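# Transfer rope-reel pole to the empty wall rack

## Task

Take the pole on which the rope reel hangs and put it on the wall rack that currently has no pole. It counts only if, at the end, the pole sits fully down in the slots of both brackets, the reel hangs without swinging, and the robot has released it and backed away so nothing depends on the robot. The robot must not topple or be left leaning.

## Robot and tools

ROBOT. A differential wheeled base (it cannot strafe) carries a lifting column. The column holds a tilting head with two cameras and two six-joint arms, each ending in a two-finger gripper. Shoulder height S = 0.90 m + column_m. Folded, as at start, the robot measures 0.73 m long, 0.62 m wide and S + 0.43 m tall, with its front 0.40 m ahead of the column.

FRAMES. Base frame: origin on the floor between the drive wheels, below the column; x forward, y left, z up. left_hand and right_hand are reported in it, as the point where the fingers meet (tips 8 mm further). The hand's z axis is the finger direction (quat_wxyz maps (0,0,1) onto it); its y axis runs along the opening. The odometry frame is the base frame at scene start. base_odometry integrates wheel turns only, so slip shows as travel. Heading is + to the left, from -3.142 to 3.142.

TOOLS.
execute_actions: "actions" is a list holding one action or none. An empty list just reports state and images. "cameras" picks the images: names from cam_head_left, cam_head_right, cam_left_wrist, cam_right_wrist, nav_camera, or "all". Omitted or null means all; [] means none. The "pictures" line gives the image order. An action may hold:
- "base": exactly one relative command, counted from the base's last reported position. translate_m is metres straight ahead (+ forward, -3 to 3). rotate_rad turns in place (+ = counter-clockwise/left, -3.2 to 3.2).
- "joints": one dictionary for both arms, keyed by joint name, each value an absolute target. column_m is 0 to 0.8 m. head_tilt_rad is -0.61 to 1.308 (0 about level, + looks down). left_joint1_rad..left_joint6_rad and right_joint1_rad..right_joint6_rad are in radians: joint1 -2.879 to 2.879, joint2 0 to 3.141, joint3 0 to 3.019, joint4 -1.692 to 1.57, joint5 -1.57 to 1.57, joint6 -2.094 to 2.094. left_gripper_m and right_gripper_m give the fingertip gap, 0 to 0.093 m.
- "speeds": caps for this action only. translate_m takes 0.05 to 0.8 m/s and rotate_rad 0.1 to 1 rad/s; the maxima are the defaults. It does not slow arms.
A base move needing over 8.667 s is refused. So is any call with an unknown key or an out-of-range value, and then nothing moves. Joints or base left out may keep pushing toward older targets. No action runs past 15 s.
wait: seconds, 0 to 10. The robot keeps its last command.
zoom_image: camera plus region [x0, y0, x1, y1] in pixels of that camera's latest full image, at most 504x504, origin top-left.
finished_scene: pass the scene number. This is final, and the result says whether the goal holds.

SIGNS. joint1 + moves a hand forward, downward and toward the robot's left. joint5 + swings the hand toward the robot's right. joint6 + rolls it clockwise, viewed from behind the hand.

ARM GEOMETRY (approximate). Set joint1 to -1.57 (left) or 1.57 (right), with joints 5 and 6 at 0. The arm then lies in a forward-facing vertical plane 0.23 m to that side. Let a = j2 - 0.35, b = 1.05 + j2 - j3 and c = b - j4 (c = 1.57 means fingers straight down). Then the hand is 0.12 + 0.39 sin a + 0.38 cos b + 0.25 cos c ahead, at height S + 0.39 cos a - 0.38 sin b - 0.25 sin c. Example: j2, j3, j4 = 0.93, 0.78, 0.14 give 0.60 m ahead and 0.25 m below S. The real hand sits up to about 5 cm lower and nearer the column, or around 12 cm with a heavy or far load. Trust the reported hand position, which is good to 1-3 cm. Reach is about 1 m from the shoulder. Below 0.4 m height, the housing blocks hands nearer than 0.45 m ahead. Keep column_m at 0.3 or above while swinging arms.

LOADS. With fingers down, one arm can carry about 3.2 kg at 0.4 m ahead, 2 kg out to 0.6 m, and 1 kg out to 0.8 m. A gripper holds 2 to 6 kg. Overloaded or flat-fingered arms sag and report time_out or off_target. Targets within ~0.03 rad (0.08 for joints 2-3) of the current reading may not move. For gentle contact, step about 0.05 rad per call from your last target. To grip, command a gap narrower than the object; off_target is then normal. A reported gap staying ≥0.002 m above target means something is held.

RESULTS. base_status and joint_status can read: done, off_target, contact_stop (base or column only), time_out, not_followed, or limit_stop_at_motor_heat. A line "joint command not followed" plus "cause:" means a safety check withheld an arm's targets because it came close to the other arm, itself, the body or an obstacle. Back the named joints off by 0.05 rad or more, or drive away. on_its_own lists what this call did not command. There "held at" is a held target, not the position. motor_effort lists the left_wheel and right_wheel percentages, + meaning forward, with the peak in brackets. If turned_by_wheels and turned_by_imu differ by more than ~4% and at least 0.05 rad, the base hit something or slipped. base_tilt is in degrees. wheel_motors_off = 1 means the wheels are unpowered. Joint torques and Motor temperatures are listed per arm in joint order. The column halts with contact_stop when a hand or its load touches down. After that it refuses to go down until raised 0.2 m.

AVOID. Arms striking or pressing on each other. Blocked arms left pushing: resend the current joint positions to relax them, though a loaded arm sinks a little. Motors near 85 °C (warning) or 100 °C (the arm drops). Base stalls: back off 0.05 m before turning. Sustained base pushing, which cuts the wheels for 2 s. Drops, slams, hard hits, tipping, and leaving the pole or reel unsettled.

Each tool is called after ">>>" as name([rows], argument=value, ...), one row to a line, values as JSON.

## Session

>>> execute_actions(actions=[])

Scene clock: 0.00 s.
Joint torques (N m, as the arm reports them, + toward a larger angle): no reading
Motor temperatures (°C, as the motors report them): left_arm=[22 19 20 21 22 22] | right_arm=[21 21 19 18 19 20]
base_odometry: x=+0.000 y=+0.000 heading=+0.000 (m, m, rad; odometry frame)
turned_by_wheels: +0.000 (rad since the last result)
turned_by_imu: +0.000 (rad since the last result)
base_tilt: forward=+0.4 right=-0.5 (deg)
base_status: not commanded
joint_positions: column_m=+0.556 head_tilt_rad=+0.887 left_joint1_rad=-1.578 left_joint2_rad=+0.887 left_joint3_rad=+0.434 left_joint4_rad=-0.930 left_joint5_rad=-0.036 left_joint6_rad=+0.052 left_gripper_m=+0.094 right_joint1_rad=+1.587 right_joint2_rad=+0.893 right_joint3_rad=+0.399 right_joint4_rad=-0.942 right_joint5_rad=+0.004 right_joint6_rad=-0.088 right_gripper_m=+0.095
joint_status: not commanded
wheel_motors_off: 0
motor_effort: left_wheel=+3 right_wheel=+2 (%)
left_hand: x=+0.1627 y=+0.2292 z=+1.2471 quat_wxyz=(+0.417, -0.034, -0.908, -0.004) (m; base frame)
right_hand: x=+0.1406 y=-0.2229 z=+1.2551 quat_wxyz=(+0.440, +0.047, -0.896, -0.022) (m; base frame)
pictures: cam_head_left, cam_head_right, cam_left_wrist, cam_right_wrist, nav_camera
Images, in order (width x height): cam_head_left 504x504, cam_head_right 504x504, cam_left_wrist 504x504, cam_right_wrist 504x504, nav_camera 504x504.

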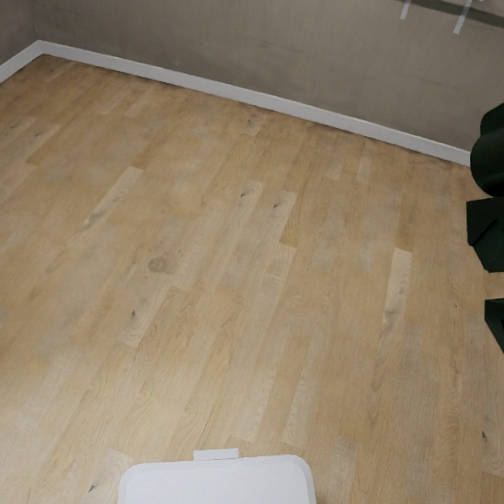

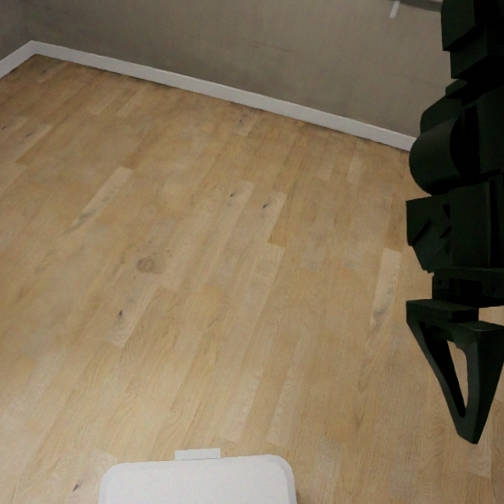

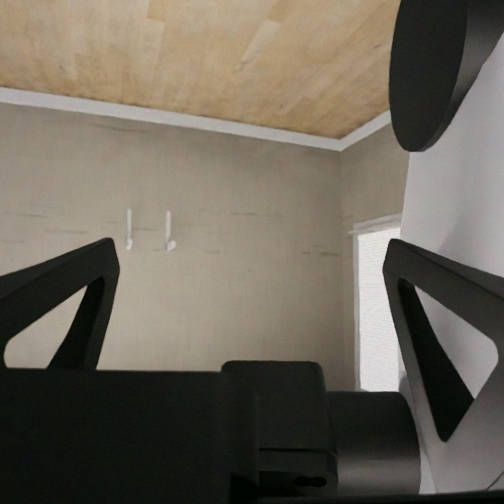

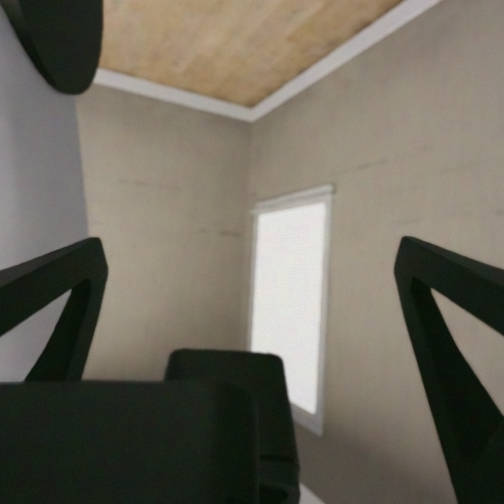

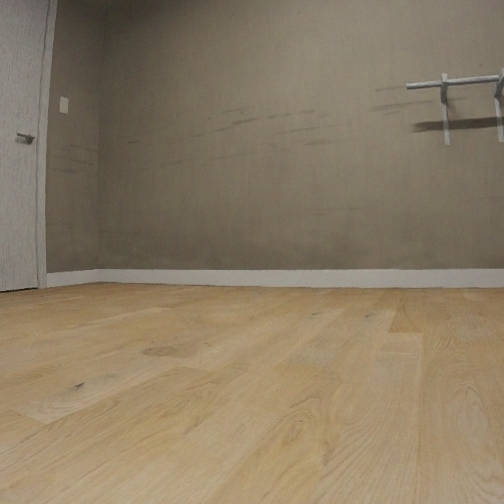

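>>> execute_actions([
  {"base":{"rotate_rad":-0.6},"joints":{"head_tilt_rad":0.3}},
], cameras=["cam_head_left","nav_camera"])

Scene clock: 6.53 s.
Joint torques (N m, as the arm reports them, + toward a larger angle): left_arm=[ 0.81 -7.95 -1.25 -1.04  0.08  0.08] | right_arm=[-0.61 -8.32 -1.16 -1.15  0.07 -0.08]
Motor temperatures (°C, as the motors report them): left_arm=[22 19 20 21 22 22] | right_arm=[21 21 19 18 19 20]
base_odometry: x=+0.000 y=+0.000 heading=-0.599 (m, m, rad; odometry frame)
turned_by_wheels: -0.599 (rad since the last result)
turned_by_imu: -0.600 (rad since the last result)
base_tilt: forward=+0.4 right=-0.5 (deg)
base_status: done
joint_positions: column_m=+0.556 head_tilt_rad=+0.319 left_joint1_rad=-1.578 left_joint2_rad=+0.887 left_joint3_rad=+0.434 left_joint4_rad=-0.930 left_joint5_rad=-0.036 left_joint6_rad=+0.052 left_gripper_m=+0.094 right_joint1_rad=+1.587 right_joint2_rad=+0.893 right_joint3_rad=+0.399 right_joint4_rad=-0.942 right_joint5_rad=+0.004 right_joint6_rad=-0.088 right_gripper_m=+0.095
joint_status: all done
wheel_motors_off: 0
motor_effort: left_wheel=+4(46) right_wheel=-3(45) (%)
left_hand: x=+0.1631 y=+0.2292 z=+1.2469 quat_wxyz=(+0.417, -0.034, -0.908, -0.004) (m; base frame)
right_hand: x=+0.1406 y=-0.2229 z=+1.2551 quat_wxyz=(+0.440, +0.047, -0.896, -0.022) (m; base frame)
pictures: cam_head_left, nav_camera
camera_calibration (this result's frames):
cam_head_left: T_world_to_cam=[[-0.112196, -0.993196, 0.0312018, -0.0147052], [-0.356852, 0.0109667, -0.934096, 1.45929], [0.927399, -0.115937, -0.355655, 0.431476], [0, 0, 0, 1]] pos_world=[0.118949, 0.0194153, 1.51703]
Images, in order (width x height): cam_head_left 504x504, nav_camera 504x504.

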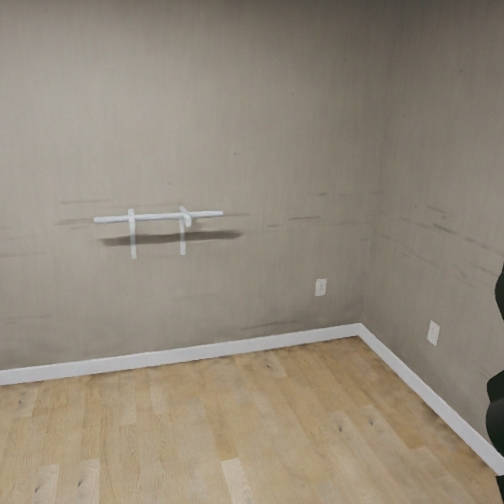

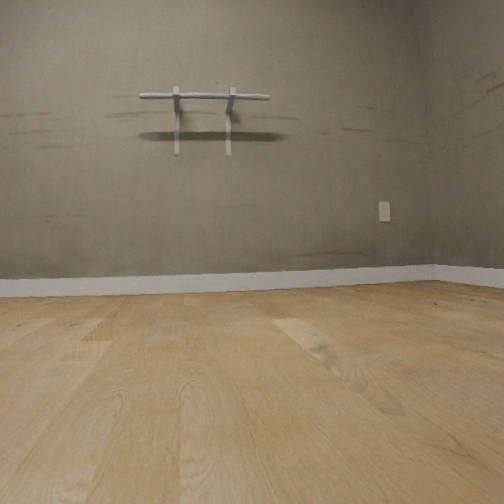

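>>> execute_actions([
  {"base":{"rotate_rad":-1.1}},
], cameras=["cam_head_left","nav_camera"])

>>> execute_actions([
  {"base":{"rotate_rad":-1.1}},
], cameras=["cam_head_left","nav_camera"])

>>> execute_actions([
  {"base":{"rotate_rad":-1.1}},
], cameras=["cam_head_left","nav_camera"])

Scene clock: 14.83 s.
Joint torques (N m, as the arm reports them, + toward a larger angle): left_arm=[ 0.82 -7.96 -1.2  -1.04  0.07  0.08] | right_arm=[-0.73 -8.47 -1.1  -1.12  0.06 -0.08]
Motor temperatures (°C, as the motors report them): left_arm=[22 19 20 21 22 22] | right_arm=[21 21 19 18 19 20]
base_odometry: x=+0.000 y=+0.000 heading=-1.698 (m, m, rad; odometry frame)
turned_by_wheels: -1.099 (rad since the last result)
turned_by_imu: -1.108 (rad since the last result)
base_tilt: forward=+0.4 right=-0.5 (deg)
base_status: done
joint_positions: column_m=+0.556 head_tilt_rad=+0.319 left_joint1_rad=-1.578 left_joint2_rad=+0.887 left_joint3_rad=+0.434 left_joint4_rad=-0.930 left_joint5_rad=-0.036 left_joint6_rad=+0.052 left_gripper_m=+0.094 right_joint1_rad=+1.587 right_joint2_rad=+0.893 right_joint3_rad=+0.399 right_joint4_rad=-0.942 right_joint5_rad=+0.004 right_joint6_rad=-0.088 right_gripper_m=+0.095
joint_status: not commanded
wheel_motors_off: 0
motor_effort: left_wheel=+5(34) right_wheel=-5(31) (%)
left_hand: x=+0.1631 y=+0.2292 z=+1.2469 quat_wxyz=(+0.417, -0.034, -0.908, -0.004) (m; base frame)
right_hand: x=+0.1406 y=-0.2229 z=+1.2551 quat_wxyz=(+0.440, +0.047, -0.896, -0.022) (m; base frame)
pictures: cam_head_left, nav_camera
camera_calibration (this result's frames):
cam_head_left: T_world_to_cam=[[-0.112197, -0.993196, 0.0311991, -0.0147009], [-0.356829, 0.0109667, -0.934105, 1.4593], [0.927407, -0.115937, -0.355632, 0.431441], [0, 0, 0, 1]] pos_world=[0.11895, 0.0194153, 1.51703]
Images, in order (width x height): cam_head_left 504x504, nav_camera 504x504.

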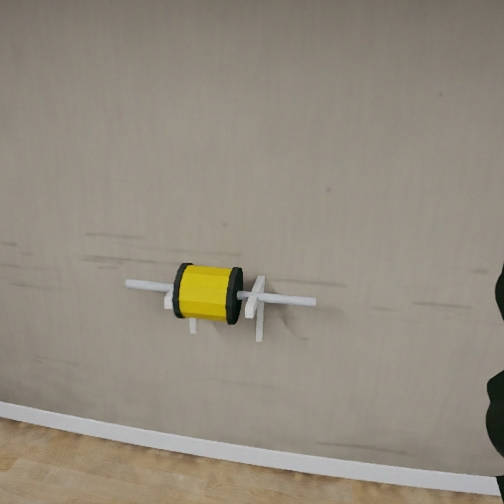

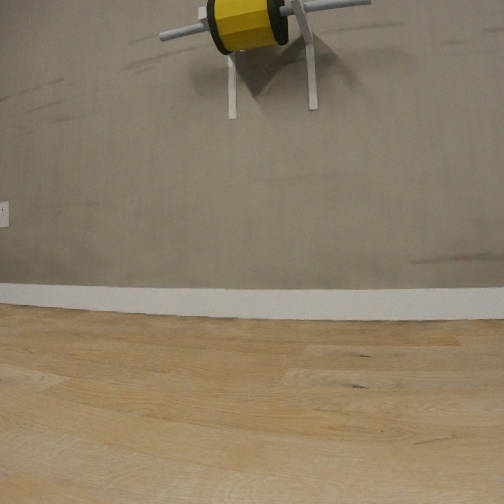

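Scene clock: 17.40 s.
Joint torques (N m, as the arm reports them, + toward a larger angle): left_arm=[ 0.89 -8.21 -1.21 -1.09  0.08  0.08] | right_arm=[-0.45 -8.24 -1.12 -1.16  0.07 -0.06]
Motor temperatures (°C, as the motors report them): left_arm=[22 19 20 21 22 22] | right_arm=[21 21 19 18 19 20]
base_odometry: x=+0.000 y=+0.000 heading=-2.797 (m, m, rad; odometry frame)
turned_by_wheels: -1.099 (rad since the last result)
turned_by_imu: -1.108 (rad since the last result)
base_tilt: forward=+0.4 right=-0.4 (deg)
base_status: done
joint_positions: column_m=+0.556 head_tilt_rad=+0.319 left_joint1_rad=-1.578 left_joint2_rad=+0.887 left_joint3_rad=+0.434 left_joint4_rad=-0.930 left_joint5_rad=-0.036 left_joint6_rad=+0.052 left_gripper_m=+0.094 right_joint1_rad=+1.587 right_joint2_rad=+0.893 right_joint3_rad=+0.399 right_joint4_rad=-0.942 right_joint5_rad=+0.004 right_joint6_rad=-0.088 right_gripper_m=+0.095
joint_status: not commanded
wheel_motors_off: 0
motor_effort: left_wheel=+5(33) right_wheel=-4(29) (%)
left_hand: x=+0.1631 y=+0.2292 z=+1.2469 quat_wxyz=(+0.417, -0.034, -0.908, -0.004) (m; base frame)
right_hand: x=+0.1406 y=-0.2229 z=+1.2551 quat_wxyz=(+0.440, +0.047, -0.896, -0.022) (m; base frame)
pictures: cam_head_left, nav_camera
camera_calibration (this result's frames):
cam_head_left: T_world_to_cam=[[-0.112197, -0.993196, 0.0311981, -0.0146995], [-0.356822, 0.0109667, -0.934108, 1.4593], [0.92741, -0.115937, -0.355624, 0.431429], [0, 0, 0, 1]] pos_world=[0.11895, 0.0194153, 1.51703]
Images, in order (width x height): cam_head_left 504x504, nav_camera 504x504.

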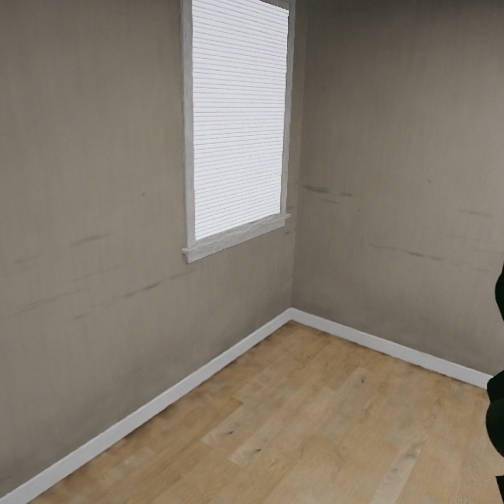

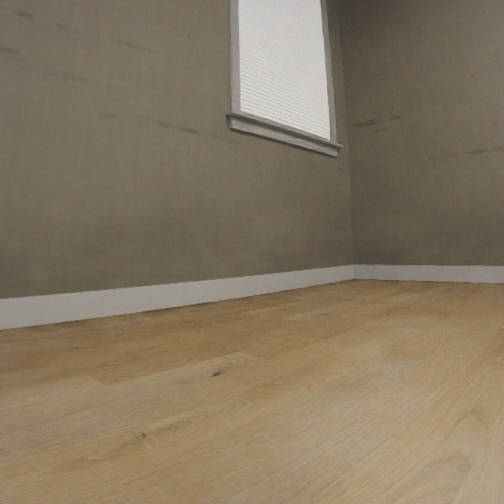

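Scene clock: 19.97 s.
Joint torques (N m, as the arm reports them, + toward a larger angle): left_arm=[ 0.81 -7.89 -1.38 -1.07  0.08  0.08] | right_arm=[-0.63 -8.32 -1.13 -1.16  0.06 -0.06]
Motor temperatures (°C, as the motors report them): left_arm=[22 19 20 21 22 22] | right_arm=[21 21 19 18 19 20]
base_odometry: x=+0.000 y=+0.000 heading=+2.387 (m, m, rad; odometry frame)
turned_by_wheels: -1.099 (rad since the last result)
turned_by_imu: -1.108 (rad since the last result)
base_tilt: forward=+0.4 right=-0.5 (deg)
base_status: done
joint_positions: column_m=+0.556 head_tilt_rad=+0.319 left_joint1_rad=-1.578 left_joint2_rad=+0.887 left_joint3_rad=+0.435 left_joint4_rad=-0.930 left_joint5_rad=-0.036 left_joint6_rad=+0.052 left_gripper_m=+0.094 right_joint1_rad=+1.587 right_joint2_rad=+0.893 right_joint3_rad=+0.399 right_joint4_rad=-0.942 right_joint5_rad=+0.004 right_joint6_rad=-0.088 right_gripper_m=+0.095
joint_status: not commanded
wheel_motors_off: 0
motor_effort: left_wheel=+5(33) right_wheel=-3(29) (%)
left_hand: x=+0.1633 y=+0.2292 z=+1.2469 quat_wxyz=(+0.416, -0.034, -0.909, -0.004) (m; base frame)
right_hand: x=+0.1406 y=-0.2229 z=+1.2551 quat_wxyz=(+0.440, +0.047, -0.896, -0.022) (m; base frame)
pictures: cam_head_left, nav_camera
camera_calibration (this result's frames):
cam_head_left: T_world_to_cam=[[-0.112198, -0.993196, 0.0311977, -0.0146988], [-0.356818, 0.0109667, -0.93411, 1.4593], [0.927412, -0.115937, -0.35562, 0.431423], [0, 0, 0, 1]] pos_world=[0.11895, 0.0194153, 1.51703]
Images, in order (width x height): cam_head_left 504x504, nav_camera 504x504.

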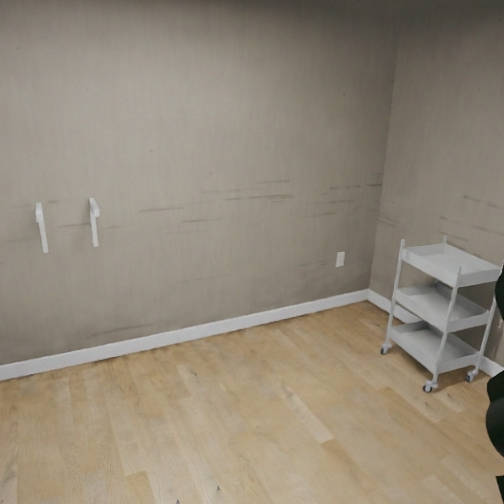

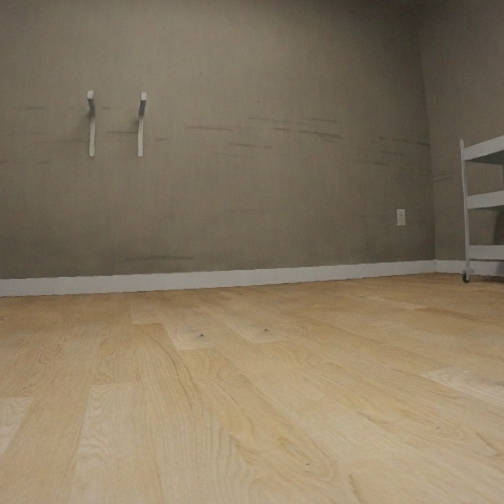

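>>> execute_actions([
  {"base":{"rotate_rad":0.4},"joints":{"head_tilt_rad":0.2}},
], cameras=["cam_head_left","cam_head_right","nav_camera"])

Scene clock: 49.87 s.
Joint torques (N m, as the arm reports them, + toward a larger angle): left_arm=[ 0.87 -7.85 -1.36 -0.99  0.08  0.08] | right_arm=[-0.69 -8.5  -1.12 -1.22  0.08 -0.07]
Motor temperatures (°C, as the motors report them): left_arm=[22 19 20 21 22 22] | right_arm=[21 21 19 18 19 20]
base_odometry: x=+0.000 y=+0.000 heading=+2.786 (m, m, rad; odometry frame)
turned_by_wheels: +0.399 (rad since the last result)
turned_by_imu: +0.403 (rad since the last result)
base_tilt: forward=+0.4 right=-0.4 (deg)
base_status: done
joint_positions: column_m=+0.556 head_tilt_rad=+0.220 left_joint1_rad=-1.578 left_joint2_rad=+0.887 left_joint3_rad=+0.434 left_joint4_rad=-0.930 left_joint5_rad=-0.036 left_joint6_rad=+0.052 left_gripper_m=+0.094 right_joint1_rad=+1.587 right_joint2_rad=+0.893 right_joint3_rad=+0.399 right_joint4_rad=-0.942 right_joint5_rad=+0.004 right_joint6_rad=-0.088 right_gripper_m=+0.095
joint_status: all done
wheel_motors_off: 0
motor_effort: left_wheel=-3(28) right_wheel=+3(24) (%)
left_hand: x=+0.1631 y=+0.2292 z=+1.2469 quat_wxyz=(+0.417, -0.034, -0.908, -0.004) (m; base frame)
right_hand: x=+0.1406 y=-0.2229 z=+1.2551 quat_wxyz=(+0.440, +0.047, -0.896, -0.022) (m; base frame)
pictures: cam_head_left, cam_head_right, nav_camera
camera_calibration (this result's frames):
cam_head_left: T_world_to_cam=[[-0.114744, -0.993196, 0.019883, 0.00287815], [-0.262135, 0.0109667, -0.964969, 1.50216], [0.958185, -0.115937, -0.26161, 0.2849], [0, 0, 0, 1]] pos_world=[0.121112, 0.0194153, 1.52401]
cam_head_right: T_world_to_cam=[[-0.112898, -0.993526, 0.0126394, -0.0352084], [-0.253378, 0.0164874, -0.967227, 1.50256], [0.960757, -0.112401, -0.253599, 0.278557], [0, 0, 0, 1]] pos_world=[0.109114, -0.0284437, 1.5244]
Images, in order (width x height): cam_head_left 504x504, cam_head_right 504x504, nav_camera 504x504.

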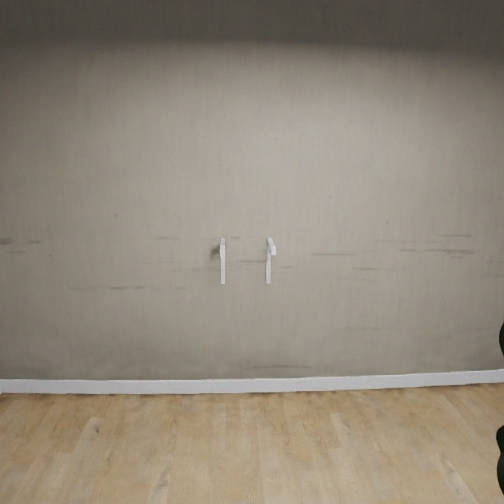

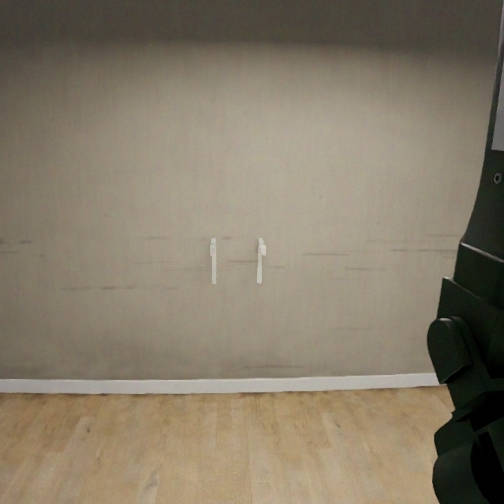

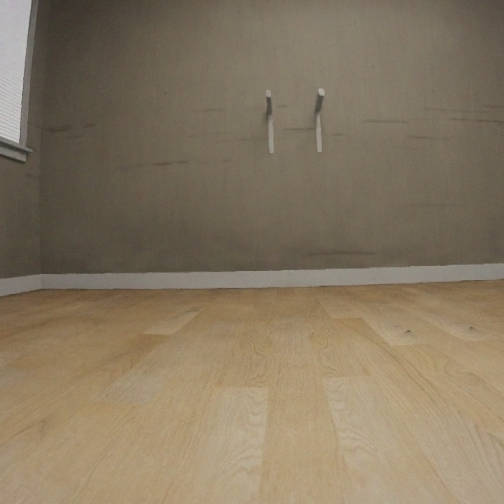

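>>> zoom_image(camera="cam_head_left", region=[150, 200, 350, 400])

>>> zoom_image(camera="nav_camera", region=[200, 70, 400, 300])

Region (150, 200, 350, 400) of cam_head_left's 504x504 image, scaled by 2.520, with more detail than that image has.

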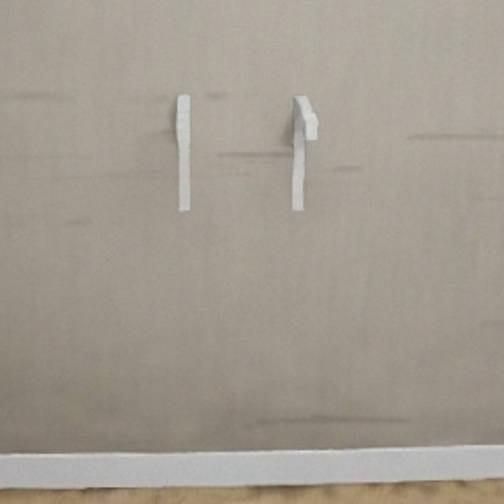

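Region (200, 70, 400, 300) of nav_camera's 504x504 image, scaled by 2.191, with more detail than that image has; it fills the left 438 columns of this view, and the rest is white.

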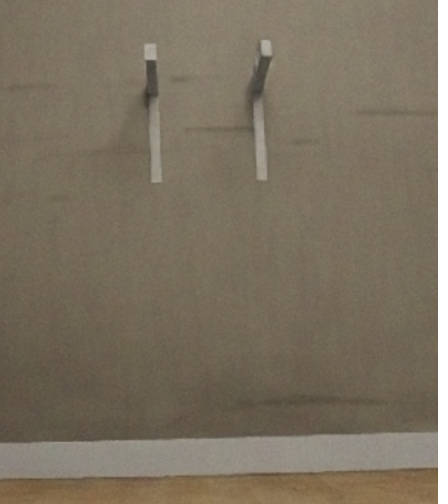

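>>> execute_actions([
  {"base":{"rotate_rad":-0.04}},
], cameras=[])

>>> execute_actions([
  {"base":{"translate_m":-0.29}},
], cameras=[])

>>> execute_actions([
  {"base":{"rotate_rad":1.56},"joints":{"head_tilt_rad":0.4}},
], cameras=["cam_head_left","cam_head_right","nav_camera"])

Scene clock: 122.97 s.
Joint torques (N m, as the arm reports them, + toward a larger angle): left_arm=[ 0.73 -8.02 -1.4  -1.13  0.07  0.08] | right_arm=[-0.59 -8.72 -1.17 -1.17  0.07 -0.07]
Motor temperatures (°C, as the motors report them): left_arm=[22 20 20 21 22 22] | right_arm=[21 21 19 18 19 20]
base_odometry: x=+0.000 y=+0.000 heading=+2.747 (m, m, rad; odometry frame)
turned_by_wheels: -0.039 (rad since the last result)
turned_by_imu: -0.041 (rad since the last result)
base_tilt: forward=+0.4 right=-0.4 (deg)
base_status: done
joint_positions: column_m=+0.556 head_tilt_rad=+0.220 left_joint1_rad=-1.578 left_joint2_rad=+0.887 left_joint3_rad=+0.435 left_joint4_rad=-0.930 left_joint5_rad=-0.036 left_joint6_rad=+0.052 left_gripper_m=+0.094 right_joint1_rad=+1.587 right_joint2_rad=+0.893 right_joint3_rad=+0.398 right_joint4_rad=-0.942 right_joint5_rad=+0.004 right_joint6_rad=-0.088 right_gripper_m=+0.095
joint_status: not commanded
wheel_motors_off: 0
motor_effort: left_wheel=+3(19) right_wheel=-1(16) (%)
left_hand: x=+0.1633 y=+0.2292 z=+1.2469 quat_wxyz=(+0.416, -0.034, -0.909, -0.004) (m; base frame)
right_hand: x=+0.1404 y=-0.2229 z=+1.2551 quat_wxyz=(+0.440, +0.047, -0.896, -0.022) (m; base frame)
pictures: none
No camera images: the call's "cameras" was empty. Leave "cameras" out to get every camera's image.

Scene clock: 125.00 s.
Joint torques (N m, as the arm reports them, + toward a larger angle): left_arm=[ 0.74 -8.55 -1.09 -1.01  0.08  0.09] | right_arm=[-0.6  -8.21 -0.86 -1.18  0.06 -0.07]
Motor temperatures (°C, as the motors report them): left_arm=[22 20 20 21 22 22] | right_arm=[21 21 19 18 19 20]
base_odometry: x=+0.268 y=-0.112 heading=+2.745 (m, m, rad; odometry frame)
turned_by_wheels: -0.002 (rad since the last result)
turned_by_imu: -0.001 (rad since the last result)
base_tilt: forward=+0.4 right=-0.4 (deg)
base_status: done
joint_positions: column_m=+0.556 head_tilt_rad=+0.219 left_joint1_rad=-1.578 left_joint2_rad=+0.886 left_joint3_rad=+0.432 left_joint4_rad=-0.930 left_joint5_rad=-0.036 left_joint6_rad=+0.052 left_gripper_m=+0.094 right_joint1_rad=+1.587 right_joint2_rad=+0.893 right_joint3_rad=+0.395 right_joint4_rad=-0.942 right_joint5_rad=+0.004 right_joint6_rad=-0.088 right_gripper_m=+0.095
joint_status: not commanded
wheel_motors_off: 0
motor_effort: left_wheel=-1(77) right_wheel=+3(61) (%)
left_hand: x=+0.1617 y=+0.2292 z=+1.2474 quat_wxyz=(+0.418, -0.034, -0.908, -0.003) (m; base frame)
right_hand: x=+0.1387 y=-0.2229 z=+1.2558 quat_wxyz=(+0.442, +0.047, -0.896, -0.022) (m; base frame)
pictures: none
No camera images: the call's "cameras" was empty. Leave "cameras" out to get every camera's image.

Scene clock: 128.03 s.
Joint torques (N m, as the arm reports them, + toward a larger angle): left_arm=[ 0.84 -7.93 -1.36 -1.01  0.08  0.08] | right_arm=[-0.61 -8.24 -0.99 -1.23  0.08 -0.06]
Motor temperatures (°C, as the motors report them): left_arm=[22 20 20 21 22 22] | right_arm=[21 21 19 18 19 20]
base_odometry: x=+0.268 y=-0.112 heading=-1.979 (m, m, rad; odometry frame)
turned_by_wheels: +1.559 (rad since the last result)
turned_by_imu: +1.563 (rad since the last result)
base_tilt: forward=+0.4 right=-0.5 (deg)
base_status: done
joint_positions: column_m=+0.556 head_tilt_rad=+0.405 left_joint1_rad=-1.578 left_joint2_rad=+0.886 left_joint3_rad=+0.434 left_joint4_rad=-0.930 left_joint5_rad=-0.036 left_joint6_rad=+0.052 left_gripper_m=+0.094 right_joint1_rad=+1.587 right_joint2_rad=+0.893 right_joint3_rad=+0.397 right_joint4_rad=-0.942 right_joint5_rad=+0.004 right_joint6_rad=-0.088 right_gripper_m=+0.095
joint_status: all done
wheel_motors_off: 0
motor_effort: left_wheel=-3(56) right_wheel=+4(63) (%)
left_hand: x=+0.1630 y=+0.2292 z=+1.2470 quat_wxyz=(+0.417, -0.034, -0.908, -0.004) (m; base frame)
right_hand: x=+0.1397 y=-0.2229 z=+1.2554 quat_wxyz=(+0.441, +0.047, -0.896, -0.022) (m; base frame)
pictures: cam_head_left, cam_head_right, nav_camera
camera_calibration (this result's frames):
cam_head_left: T_world_to_cam=[[-0.109133, -0.993196, 0.0406404, -0.0294148], [-0.435082, 0.0109667, -0.900324, 1.41111], [0.893753, -0.115937, -0.433318, 0.552932], [0, 0, 0, 1]] pos_world=[0.116555, 0.0194153, 1.51125]
cam_head_right: T_world_to_cam=[[-0.10865, -0.993526, 0.033181, -0.0671001], [-0.426888, 0.0164874, -0.904154, 1.41396], [0.897754, -0.112401, -0.425916, 0.547457], [0, 0, 0, 1]] pos_world=[0.104832, -0.0284437, 1.51383]
Images, in order (width x height): cam_head_left 504x504, cam_head_right 504x504, nav_camera 504x504.

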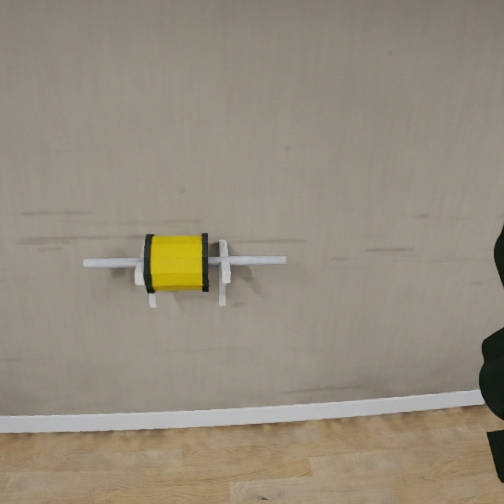

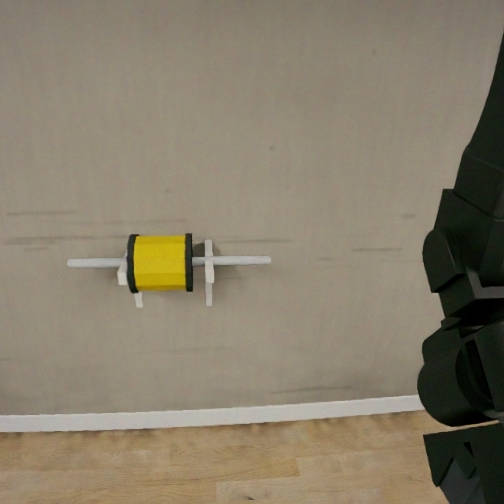

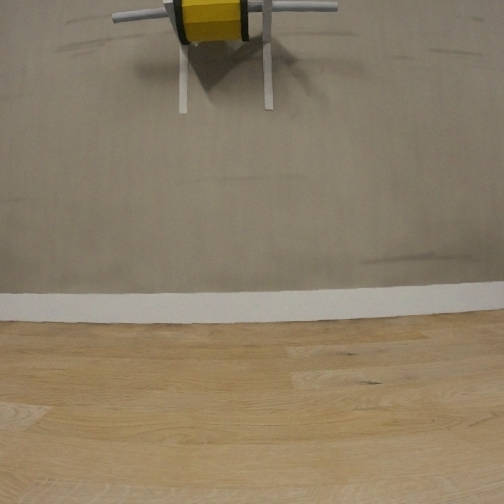

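>>> zoom_image(camera="cam_head_left", region=[70, 190, 310, 330])

>>> zoom_image(camera="nav_camera", region=[90, 0, 360, 130])

Region (70, 190, 310, 330) of cam_head_left's 504x504 image, scaled by 2.100, with more detail than that image has; it fills the top 294 rows of this view, and the rest is white.

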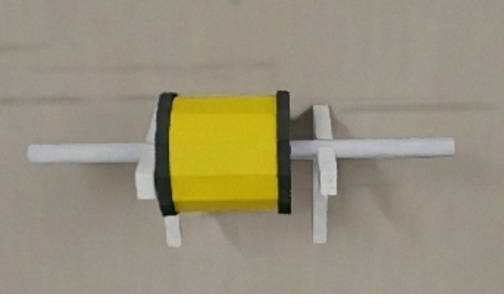

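Region (90, 0, 360, 130) of nav_camera's 504x504 image, scaled by 1.867, with more detail than that image has; it fills the top 243 rows of this view, and the rest is white.

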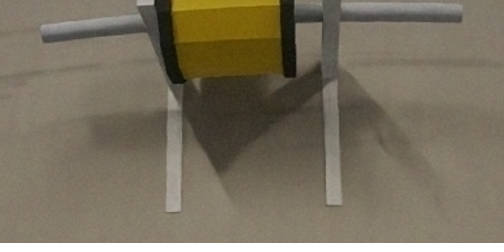

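>>> execute_actions([
  {"base":{"rotate_rad":0.088},"joints":{"column_m":0.52,"head_tilt_rad":0.6,"left_joint1_rad":-1.57,"left_joint2_rad":1.3,"left_joint3_rad":0.78,"left_joint4_rad":0.0,"left_joint5_rad":0,"left_joint6_rad":-1.57,"right_joint1_rad":1.57,"right_joint2_rad":1.3,"right_joint3_rad":0.78,"right_joint4_rad":0.0,"right_joint5_rad":0,"right_joint6_rad":1.57}},
])

Scene clock: 232.77 s.
Joint torques (N m, as the arm reports them, + toward a larger angle): left_arm=[  1.32 -13.8   -0.57   1.     0.12  -0.02] | right_arm=[ -1.6  -14.8   -0.19   0.61   0.09  -0.01]
Motor temperatures (°C, as the motors report them): left_arm=[22 20 20 21 22 22] | right_arm=[21 22 19 18 19 20]
base_odometry: x=+0.268 y=-0.112 heading=-1.892 (m, m, rad; odometry frame)
turned_by_wheels: +0.087 (rad since the last result)
turned_by_imu: +0.087 (rad since the last result)
base_tilt: forward=+0.3 right=-0.6 (deg)
base_status: done
joint_positions: column_m=+0.520 head_tilt_rad=+0.604 left_joint1_rad=-1.575 left_joint2_rad=+1.297 left_joint3_rad=+0.782 left_joint4_rad=-0.013 left_joint5_rad=-0.003 left_joint6_rad=-1.559 left_gripper_m=+0.094 right_joint1_rad=+1.584 right_joint2_rad=+1.300 right_joint3_rad=+0.785 right_joint4_rad=-0.010 right_joint5_rad=+0.002 right_joint6_rad=+1.563 right_gripper_m=+0.095
joint_status: all done
wheel_motors_off: 0
motor_effort: left_wheel=-7(33) right_wheel=+7(30) (%)
left_hand: x=+0.4393 y=+0.2229 z=+1.0180 quat_wxyz=(+0.002, +0.702, -0.712, -0.001) (m; base frame)
right_hand: x=+0.4405 y=-0.2187 z=+1.0169 quat_wxyz=(+0.004, -0.702, -0.712, -0.003) (m; base frame)
pictures: cam_head_left, cam_head_right, cam_left_wrist, cam_right_wrist, nav_camera
camera_calibration (this result's frames):
cam_head_left: T_world_to_cam=[[-0.0989306, -0.993196, 0.0614355, -0.0597739], [-0.604663, 0.0109667, -0.796406, 1.23053], [0.790314, -0.115937, -0.601634, 0.795929], [0, 0, 0, 1]] pos_world=[0.109111, 0.0194153, 1.46253]
cam_head_right: T_world_to_cam=[[-0.0999337, -0.993526, 0.054028, -0.097733], [-0.597389, 0.0164874, -0.801782, 1.23562], [0.7957, -0.112401, -0.59517, 0.792065], [0, 0, 0, 1]] pos_world=[0.098131, -0.0284437, 1.46739]
cam_left_wrist: T_world_to_cam=[[0.999826, -0.0186333, 0.000201703, -0.435887], [-0.0153381, -0.816769, 0.576761, -0.393085], [-0.0105822, -0.576664, -0.816913, 1.08629], [0, 0, 0, 1]] pos_world=[0.441278, 0.297244, 1.11421]
cam_right_wrist: T_world_to_cam=[[-0.999629, -0.0232816, 0.014149, 0.418877], [-0.00998083, 0.796194, 0.60496, -0.433827], [-0.0253498, 0.604594, -0.79613, 1.07558], [0, 0, 0, 1]] pos_world=[0.441658, -0.295128, 1.11283]
Images, in order (width x height): cam_head_left 504x504, cam_head_right 504x504, cam_left_wrist 504x504, cam_right_wrist 504x504, nav_camera 504x504.

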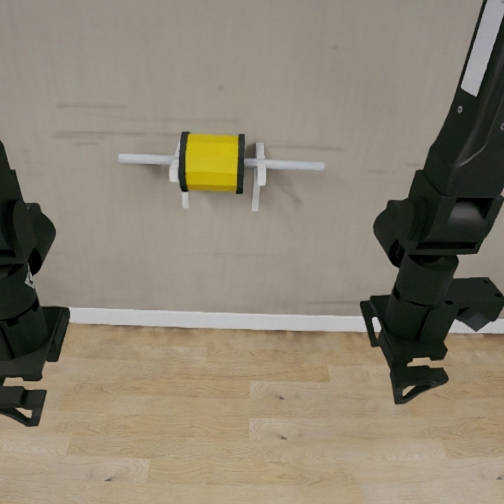

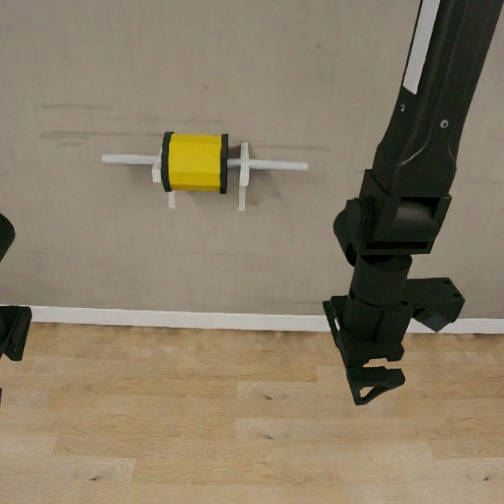

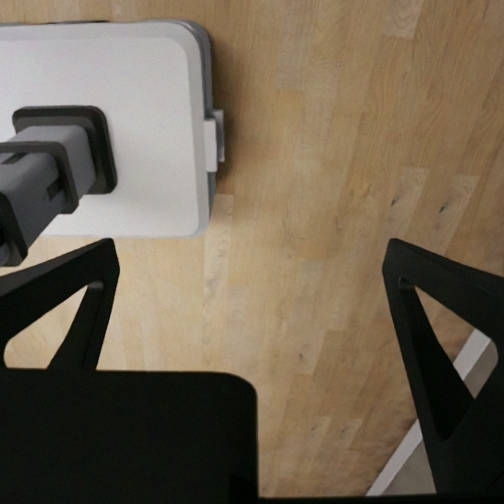

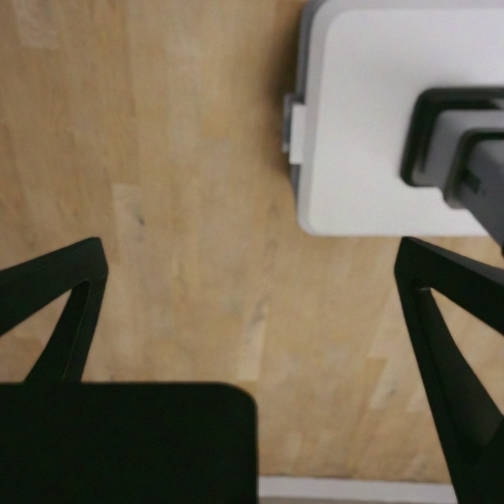

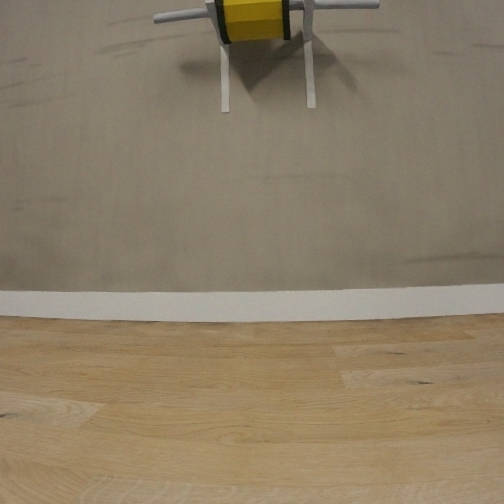

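>>> execute_actions([
  {"base":{"translate_m":0.8}},
], cameras=[])

>>> execute_actions([
  {"base":{"rotate_rad":-0.088},"joints":{"head_tilt_rad":0.95}},
])

Scene clock: 241.10 s.
Joint torques (N m, as the arm reports them, + toward a larger angle): left_arm=[  1.41 -14.35  -0.56   1.     0.12  -0.01] | right_arm=[ -1.45 -14.7   -0.04   0.59   0.09  -0.01]
Motor temperatures (°C, as the motors report them): left_arm=[22 20 20 21 22 22] | right_arm=[21 22 19 18 19 20]
base_odometry: x=+0.015 y=-0.871 heading=-1.892 (m, m, rad; odometry frame)
turned_by_wheels: +0.000 (rad since the last result)
turned_by_imu: -0.003 (rad since the last result)
base_tilt: forward=+0.4 right=-0.5 (deg)
base_status: done
joint_positions: column_m=+0.520 head_tilt_rad=+0.604 left_joint1_rad=-1.575 left_joint2_rad=+1.297 left_joint3_rad=+0.782 left_joint4_rad=-0.012 left_joint5_rad=-0.003 left_joint6_rad=-1.559 left_gripper_m=+0.094 right_joint1_rad=+1.584 right_joint2_rad=+1.300 right_joint3_rad=+0.783 right_joint4_rad=-0.010 right_joint5_rad=+0.002 right_joint6_rad=+1.563 right_gripper_m=+0.095
joint_status: not commanded
wheel_motors_off: 0
motor_effort: left_wheel=+1(79) right_wheel=+0(61) (%)
left_hand: x=+0.4397 y=+0.2229 z=+1.0180 quat_wxyz=(+0.001, +0.702, -0.712, -0.001) (m; base frame)
right_hand: x=+0.4391 y=-0.2188 z=+1.0170 quat_wxyz=(+0.005, -0.702, -0.712, -0.002) (m; base frame)
pictures: none
No camera images: the call's "cameras" was empty. Leave "cameras" out to get every camera's image.

Scene clock: 242.10 s.
Joint torques (N m, as the arm reports them, + toward a larger angle): left_arm=[  1.72 -13.    -0.53   0.91   0.1   -0.02] | right_arm=[ -1.66 -14.31  -0.13   0.58   0.12  -0.01]
Motor temperatures (°C, as the motors report them): left_arm=[22 20 20 21 22 22] | right_arm=[21 22 19 18 19 20]
base_odometry: x=+0.015 y=-0.871 heading=-1.978 (m, m, rad; odometry frame)
turned_by_wheels: -0.086 (rad since the last result)
turned_by_imu: -0.085 (rad since the last result)
base_tilt: forward=+0.4 right=-0.4 (deg)
base_status: done
joint_positions: column_m=+0.520 head_tilt_rad=+0.950 left_joint1_rad=-1.572 left_joint2_rad=+1.297 left_joint3_rad=+0.781 left_joint4_rad=-0.012 left_joint5_rad=-0.003 left_joint6_rad=-1.559 left_gripper_m=+0.094 right_joint1_rad=+1.582 right_joint2_rad=+1.300 right_joint3_rad=+0.783 right_joint4_rad=-0.010 right_joint5_rad=+0.002 right_joint6_rad=+1.563 right_gripper_m=+0.095
joint_status: all done
wheel_motors_off: 0
motor_effort: left_wheel=+0(57) right_wheel=-2(58) (%)
left_hand: x=+0.4390 y=+0.2243 z=+1.0180 quat_wxyz=(+0.001, +0.703, -0.711, -0.002) (m; base frame)
right_hand: x=+0.4391 y=-0.2199 z=+1.0170 quat_wxyz=(+0.004, -0.702, -0.712, -0.002) (m; base frame)
pictures: cam_head_left, cam_head_right, cam_left_wrist, cam_right_wrist, nav_camera
camera_calibration (this result's frames):
cam_head_left: T_world_to_cam=[[-0.0721828, -0.993196, 0.091385, -0.106217], [-0.839216, 0.0109667, -0.543688, 0.861653], [0.538986, -0.115937, -0.834298, 1.1589], [0, 0, 0, 1]] pos_world=[0.0908152, 0.0194153, 1.44504]
cam_head_right: T_world_to_cam=[[-0.0756422, -0.993526, 0.0847586, -0.14523], [-0.834201, 0.0164874, -0.551214, 0.870089], [0.546248, -0.112401, -0.830048, 1.15828], [0, 0, 0, 1]] pos_world=[0.0821369, -0.0284437, 1.45334]
cam_left_wrist: T_world_to_cam=[[0.99985, -0.0172971, 0.000166483, -0.435847], [-0.0142452, -0.817901, 0.575182, -0.390603], [-0.00981284, -0.575099, -0.818025, 1.08751], [0, 0, 0, 1]] pos_world=[0.440889, 0.298409, 1.11435]
cam_right_wrist: T_world_to_cam=[[-0.999625, -0.0221323, 0.0160945, 0.4157], [-0.00793022, 0.797178, 0.603692, -0.432377], [-0.0261912, 0.603339, -0.797055, 1.07736], [0, 0, 0, 1]] pos_world=[0.440333, -0.296134, 1.11305]
Images, in order (width x height): cam_head_left 504x504, cam_head_right 504x504, cam_left_wrist 504x504, cam_right_wrist 504x504, nav_camera 504x504.

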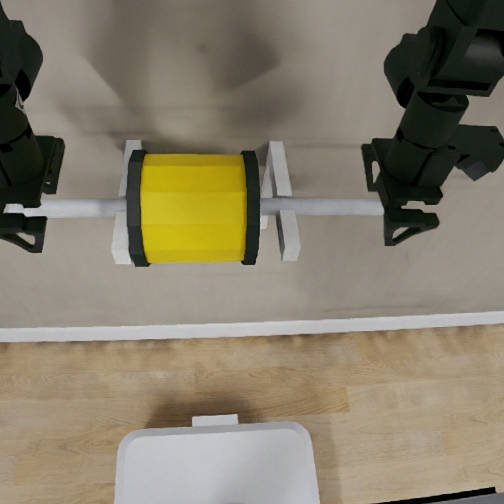

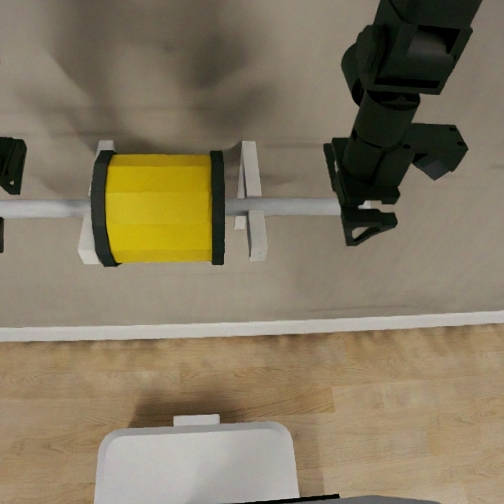

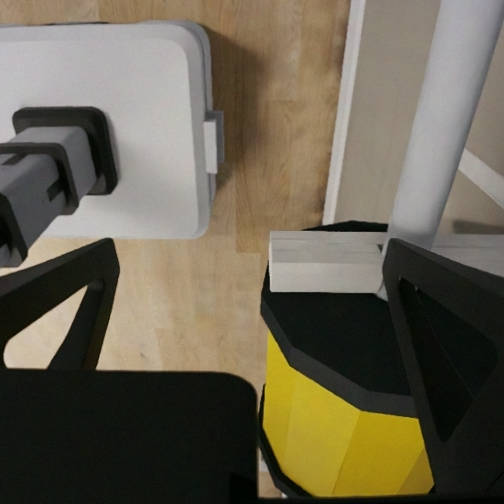

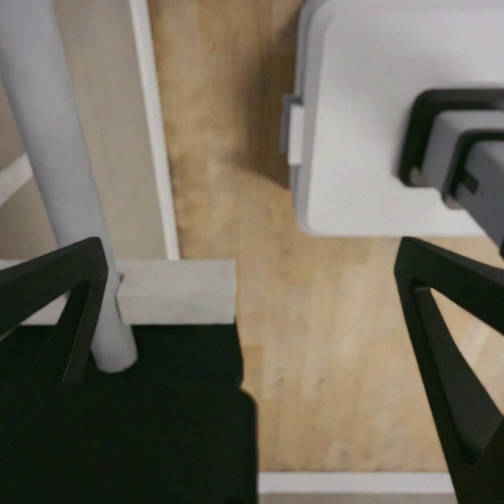

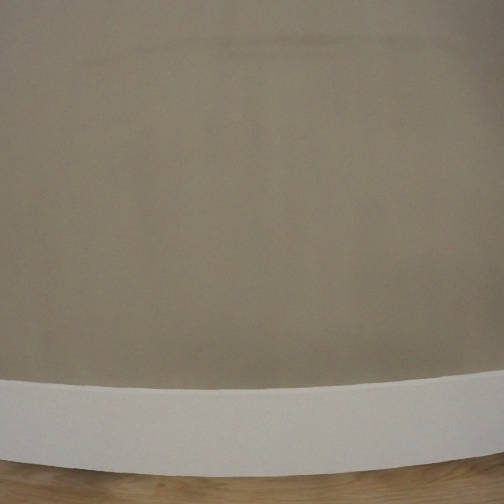

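>>> execute_actions([
  {"base":{"translate_m":0.1}},
], cameras=["cam_head_left","cam_left_wrist","cam_right_wrist"])

Scene clock: 261.13 s.
Joint torques (N m, as the arm reports them, + toward a larger angle): left_arm=[  1.12 -13.98  -0.56   0.86   0.1   -0.01] | right_arm=[ -1.21 -14.37  -0.16   0.65   0.13  -0.01]
Motor temperatures (°C, as the motors report them): left_arm=[22 21 20 21 22 22] | right_arm=[21 22 19 18 19 20]
base_odometry: x=-0.024 y=-0.963 heading=-1.980 (m, m, rad; odometry frame)
turned_by_wheels: -0.002 (rad since the last result)
turned_by_imu: -0.003 (rad since the last result)
base_tilt: forward=+0.4 right=-0.5 (deg)
base_status: done
joint_positions: column_m=+0.520 head_tilt_rad=+0.951 left_joint1_rad=-1.572 left_joint2_rad=+1.297 left_joint3_rad=+0.782 left_joint4_rad=-0.012 left_joint5_rad=-0.003 left_joint6_rad=-1.559 left_gripper_m=+0.094 right_joint1_rad=+1.582 right_joint2_rad=+1.300 right_joint3_rad=+0.782 right_joint4_rad=-0.010 right_joint5_rad=+0.002 right_joint6_rad=+1.563 right_gripper_m=+0.095
joint_status: not commanded
wheel_motors_off: 0
motor_effort: left_wheel=-2(60) right_wheel=+3(69) (%)
left_hand: x=+0.4395 y=+0.2243 z=+1.0180 quat_wxyz=(+0.001, +0.703, -0.711, -0.002) (m; base frame)
right_hand: x=+0.4389 y=-0.2199 z=+1.0170 quat_wxyz=(+0.004, -0.702, -0.712, -0.001) (m; base frame)
pictures: cam_head_left, cam_left_wrist, cam_right_wrist
camera_calibration (this result's frames):
cam_head_left: T_world_to_cam=[[-0.072113, -0.993196, 0.0914402, -0.106303], [-0.839631, 0.0109667, -0.543046, 0.860708], [0.538349, -0.115937, -0.834709, 1.15955], [0, 0, 0, 1]] pos_world=[0.0907686, 0.0194153, 1.44501]
cam_left_wrist: T_world_to_cam=[[0.99985, -0.0172962, 0.000929328, -0.437103], [-0.0146833, -0.817901, 0.575172, -0.390394], [-0.00918819, -0.575099, -0.818032, 1.08724], [0, 0, 0, 1]] pos_world=[0.441295, 0.298409, 1.11435]
cam_right_wrist: T_world_to_cam=[[-0.999619, -0.0221358, 0.0164758, 0.415069], [-0.00770283, 0.797179, 0.603694, -0.432478], [-0.0264974, 0.603337, -0.797046, 1.07748], [0, 0, 0, 1]] pos_world=[0.440131, -0.296135, 1.11305]
Images, in order (width x height): cam_head_left 504x504, cam_left_wrist 504x504, cam_right_wrist 504x504.

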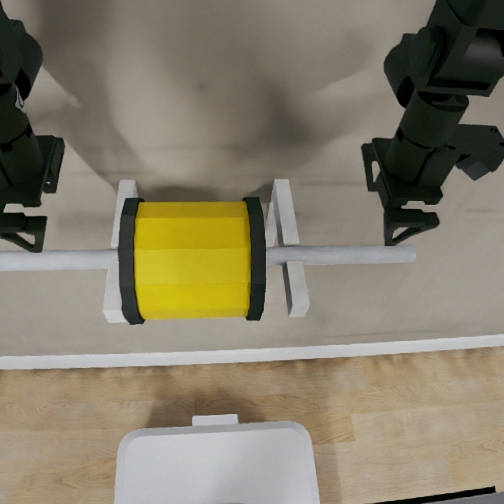

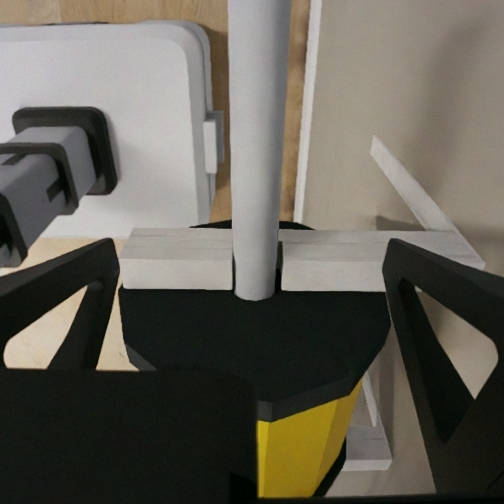

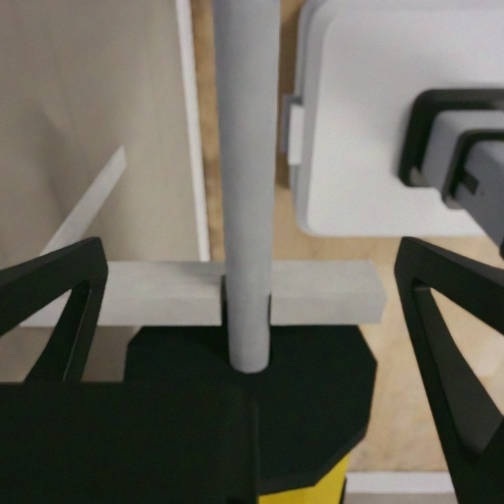

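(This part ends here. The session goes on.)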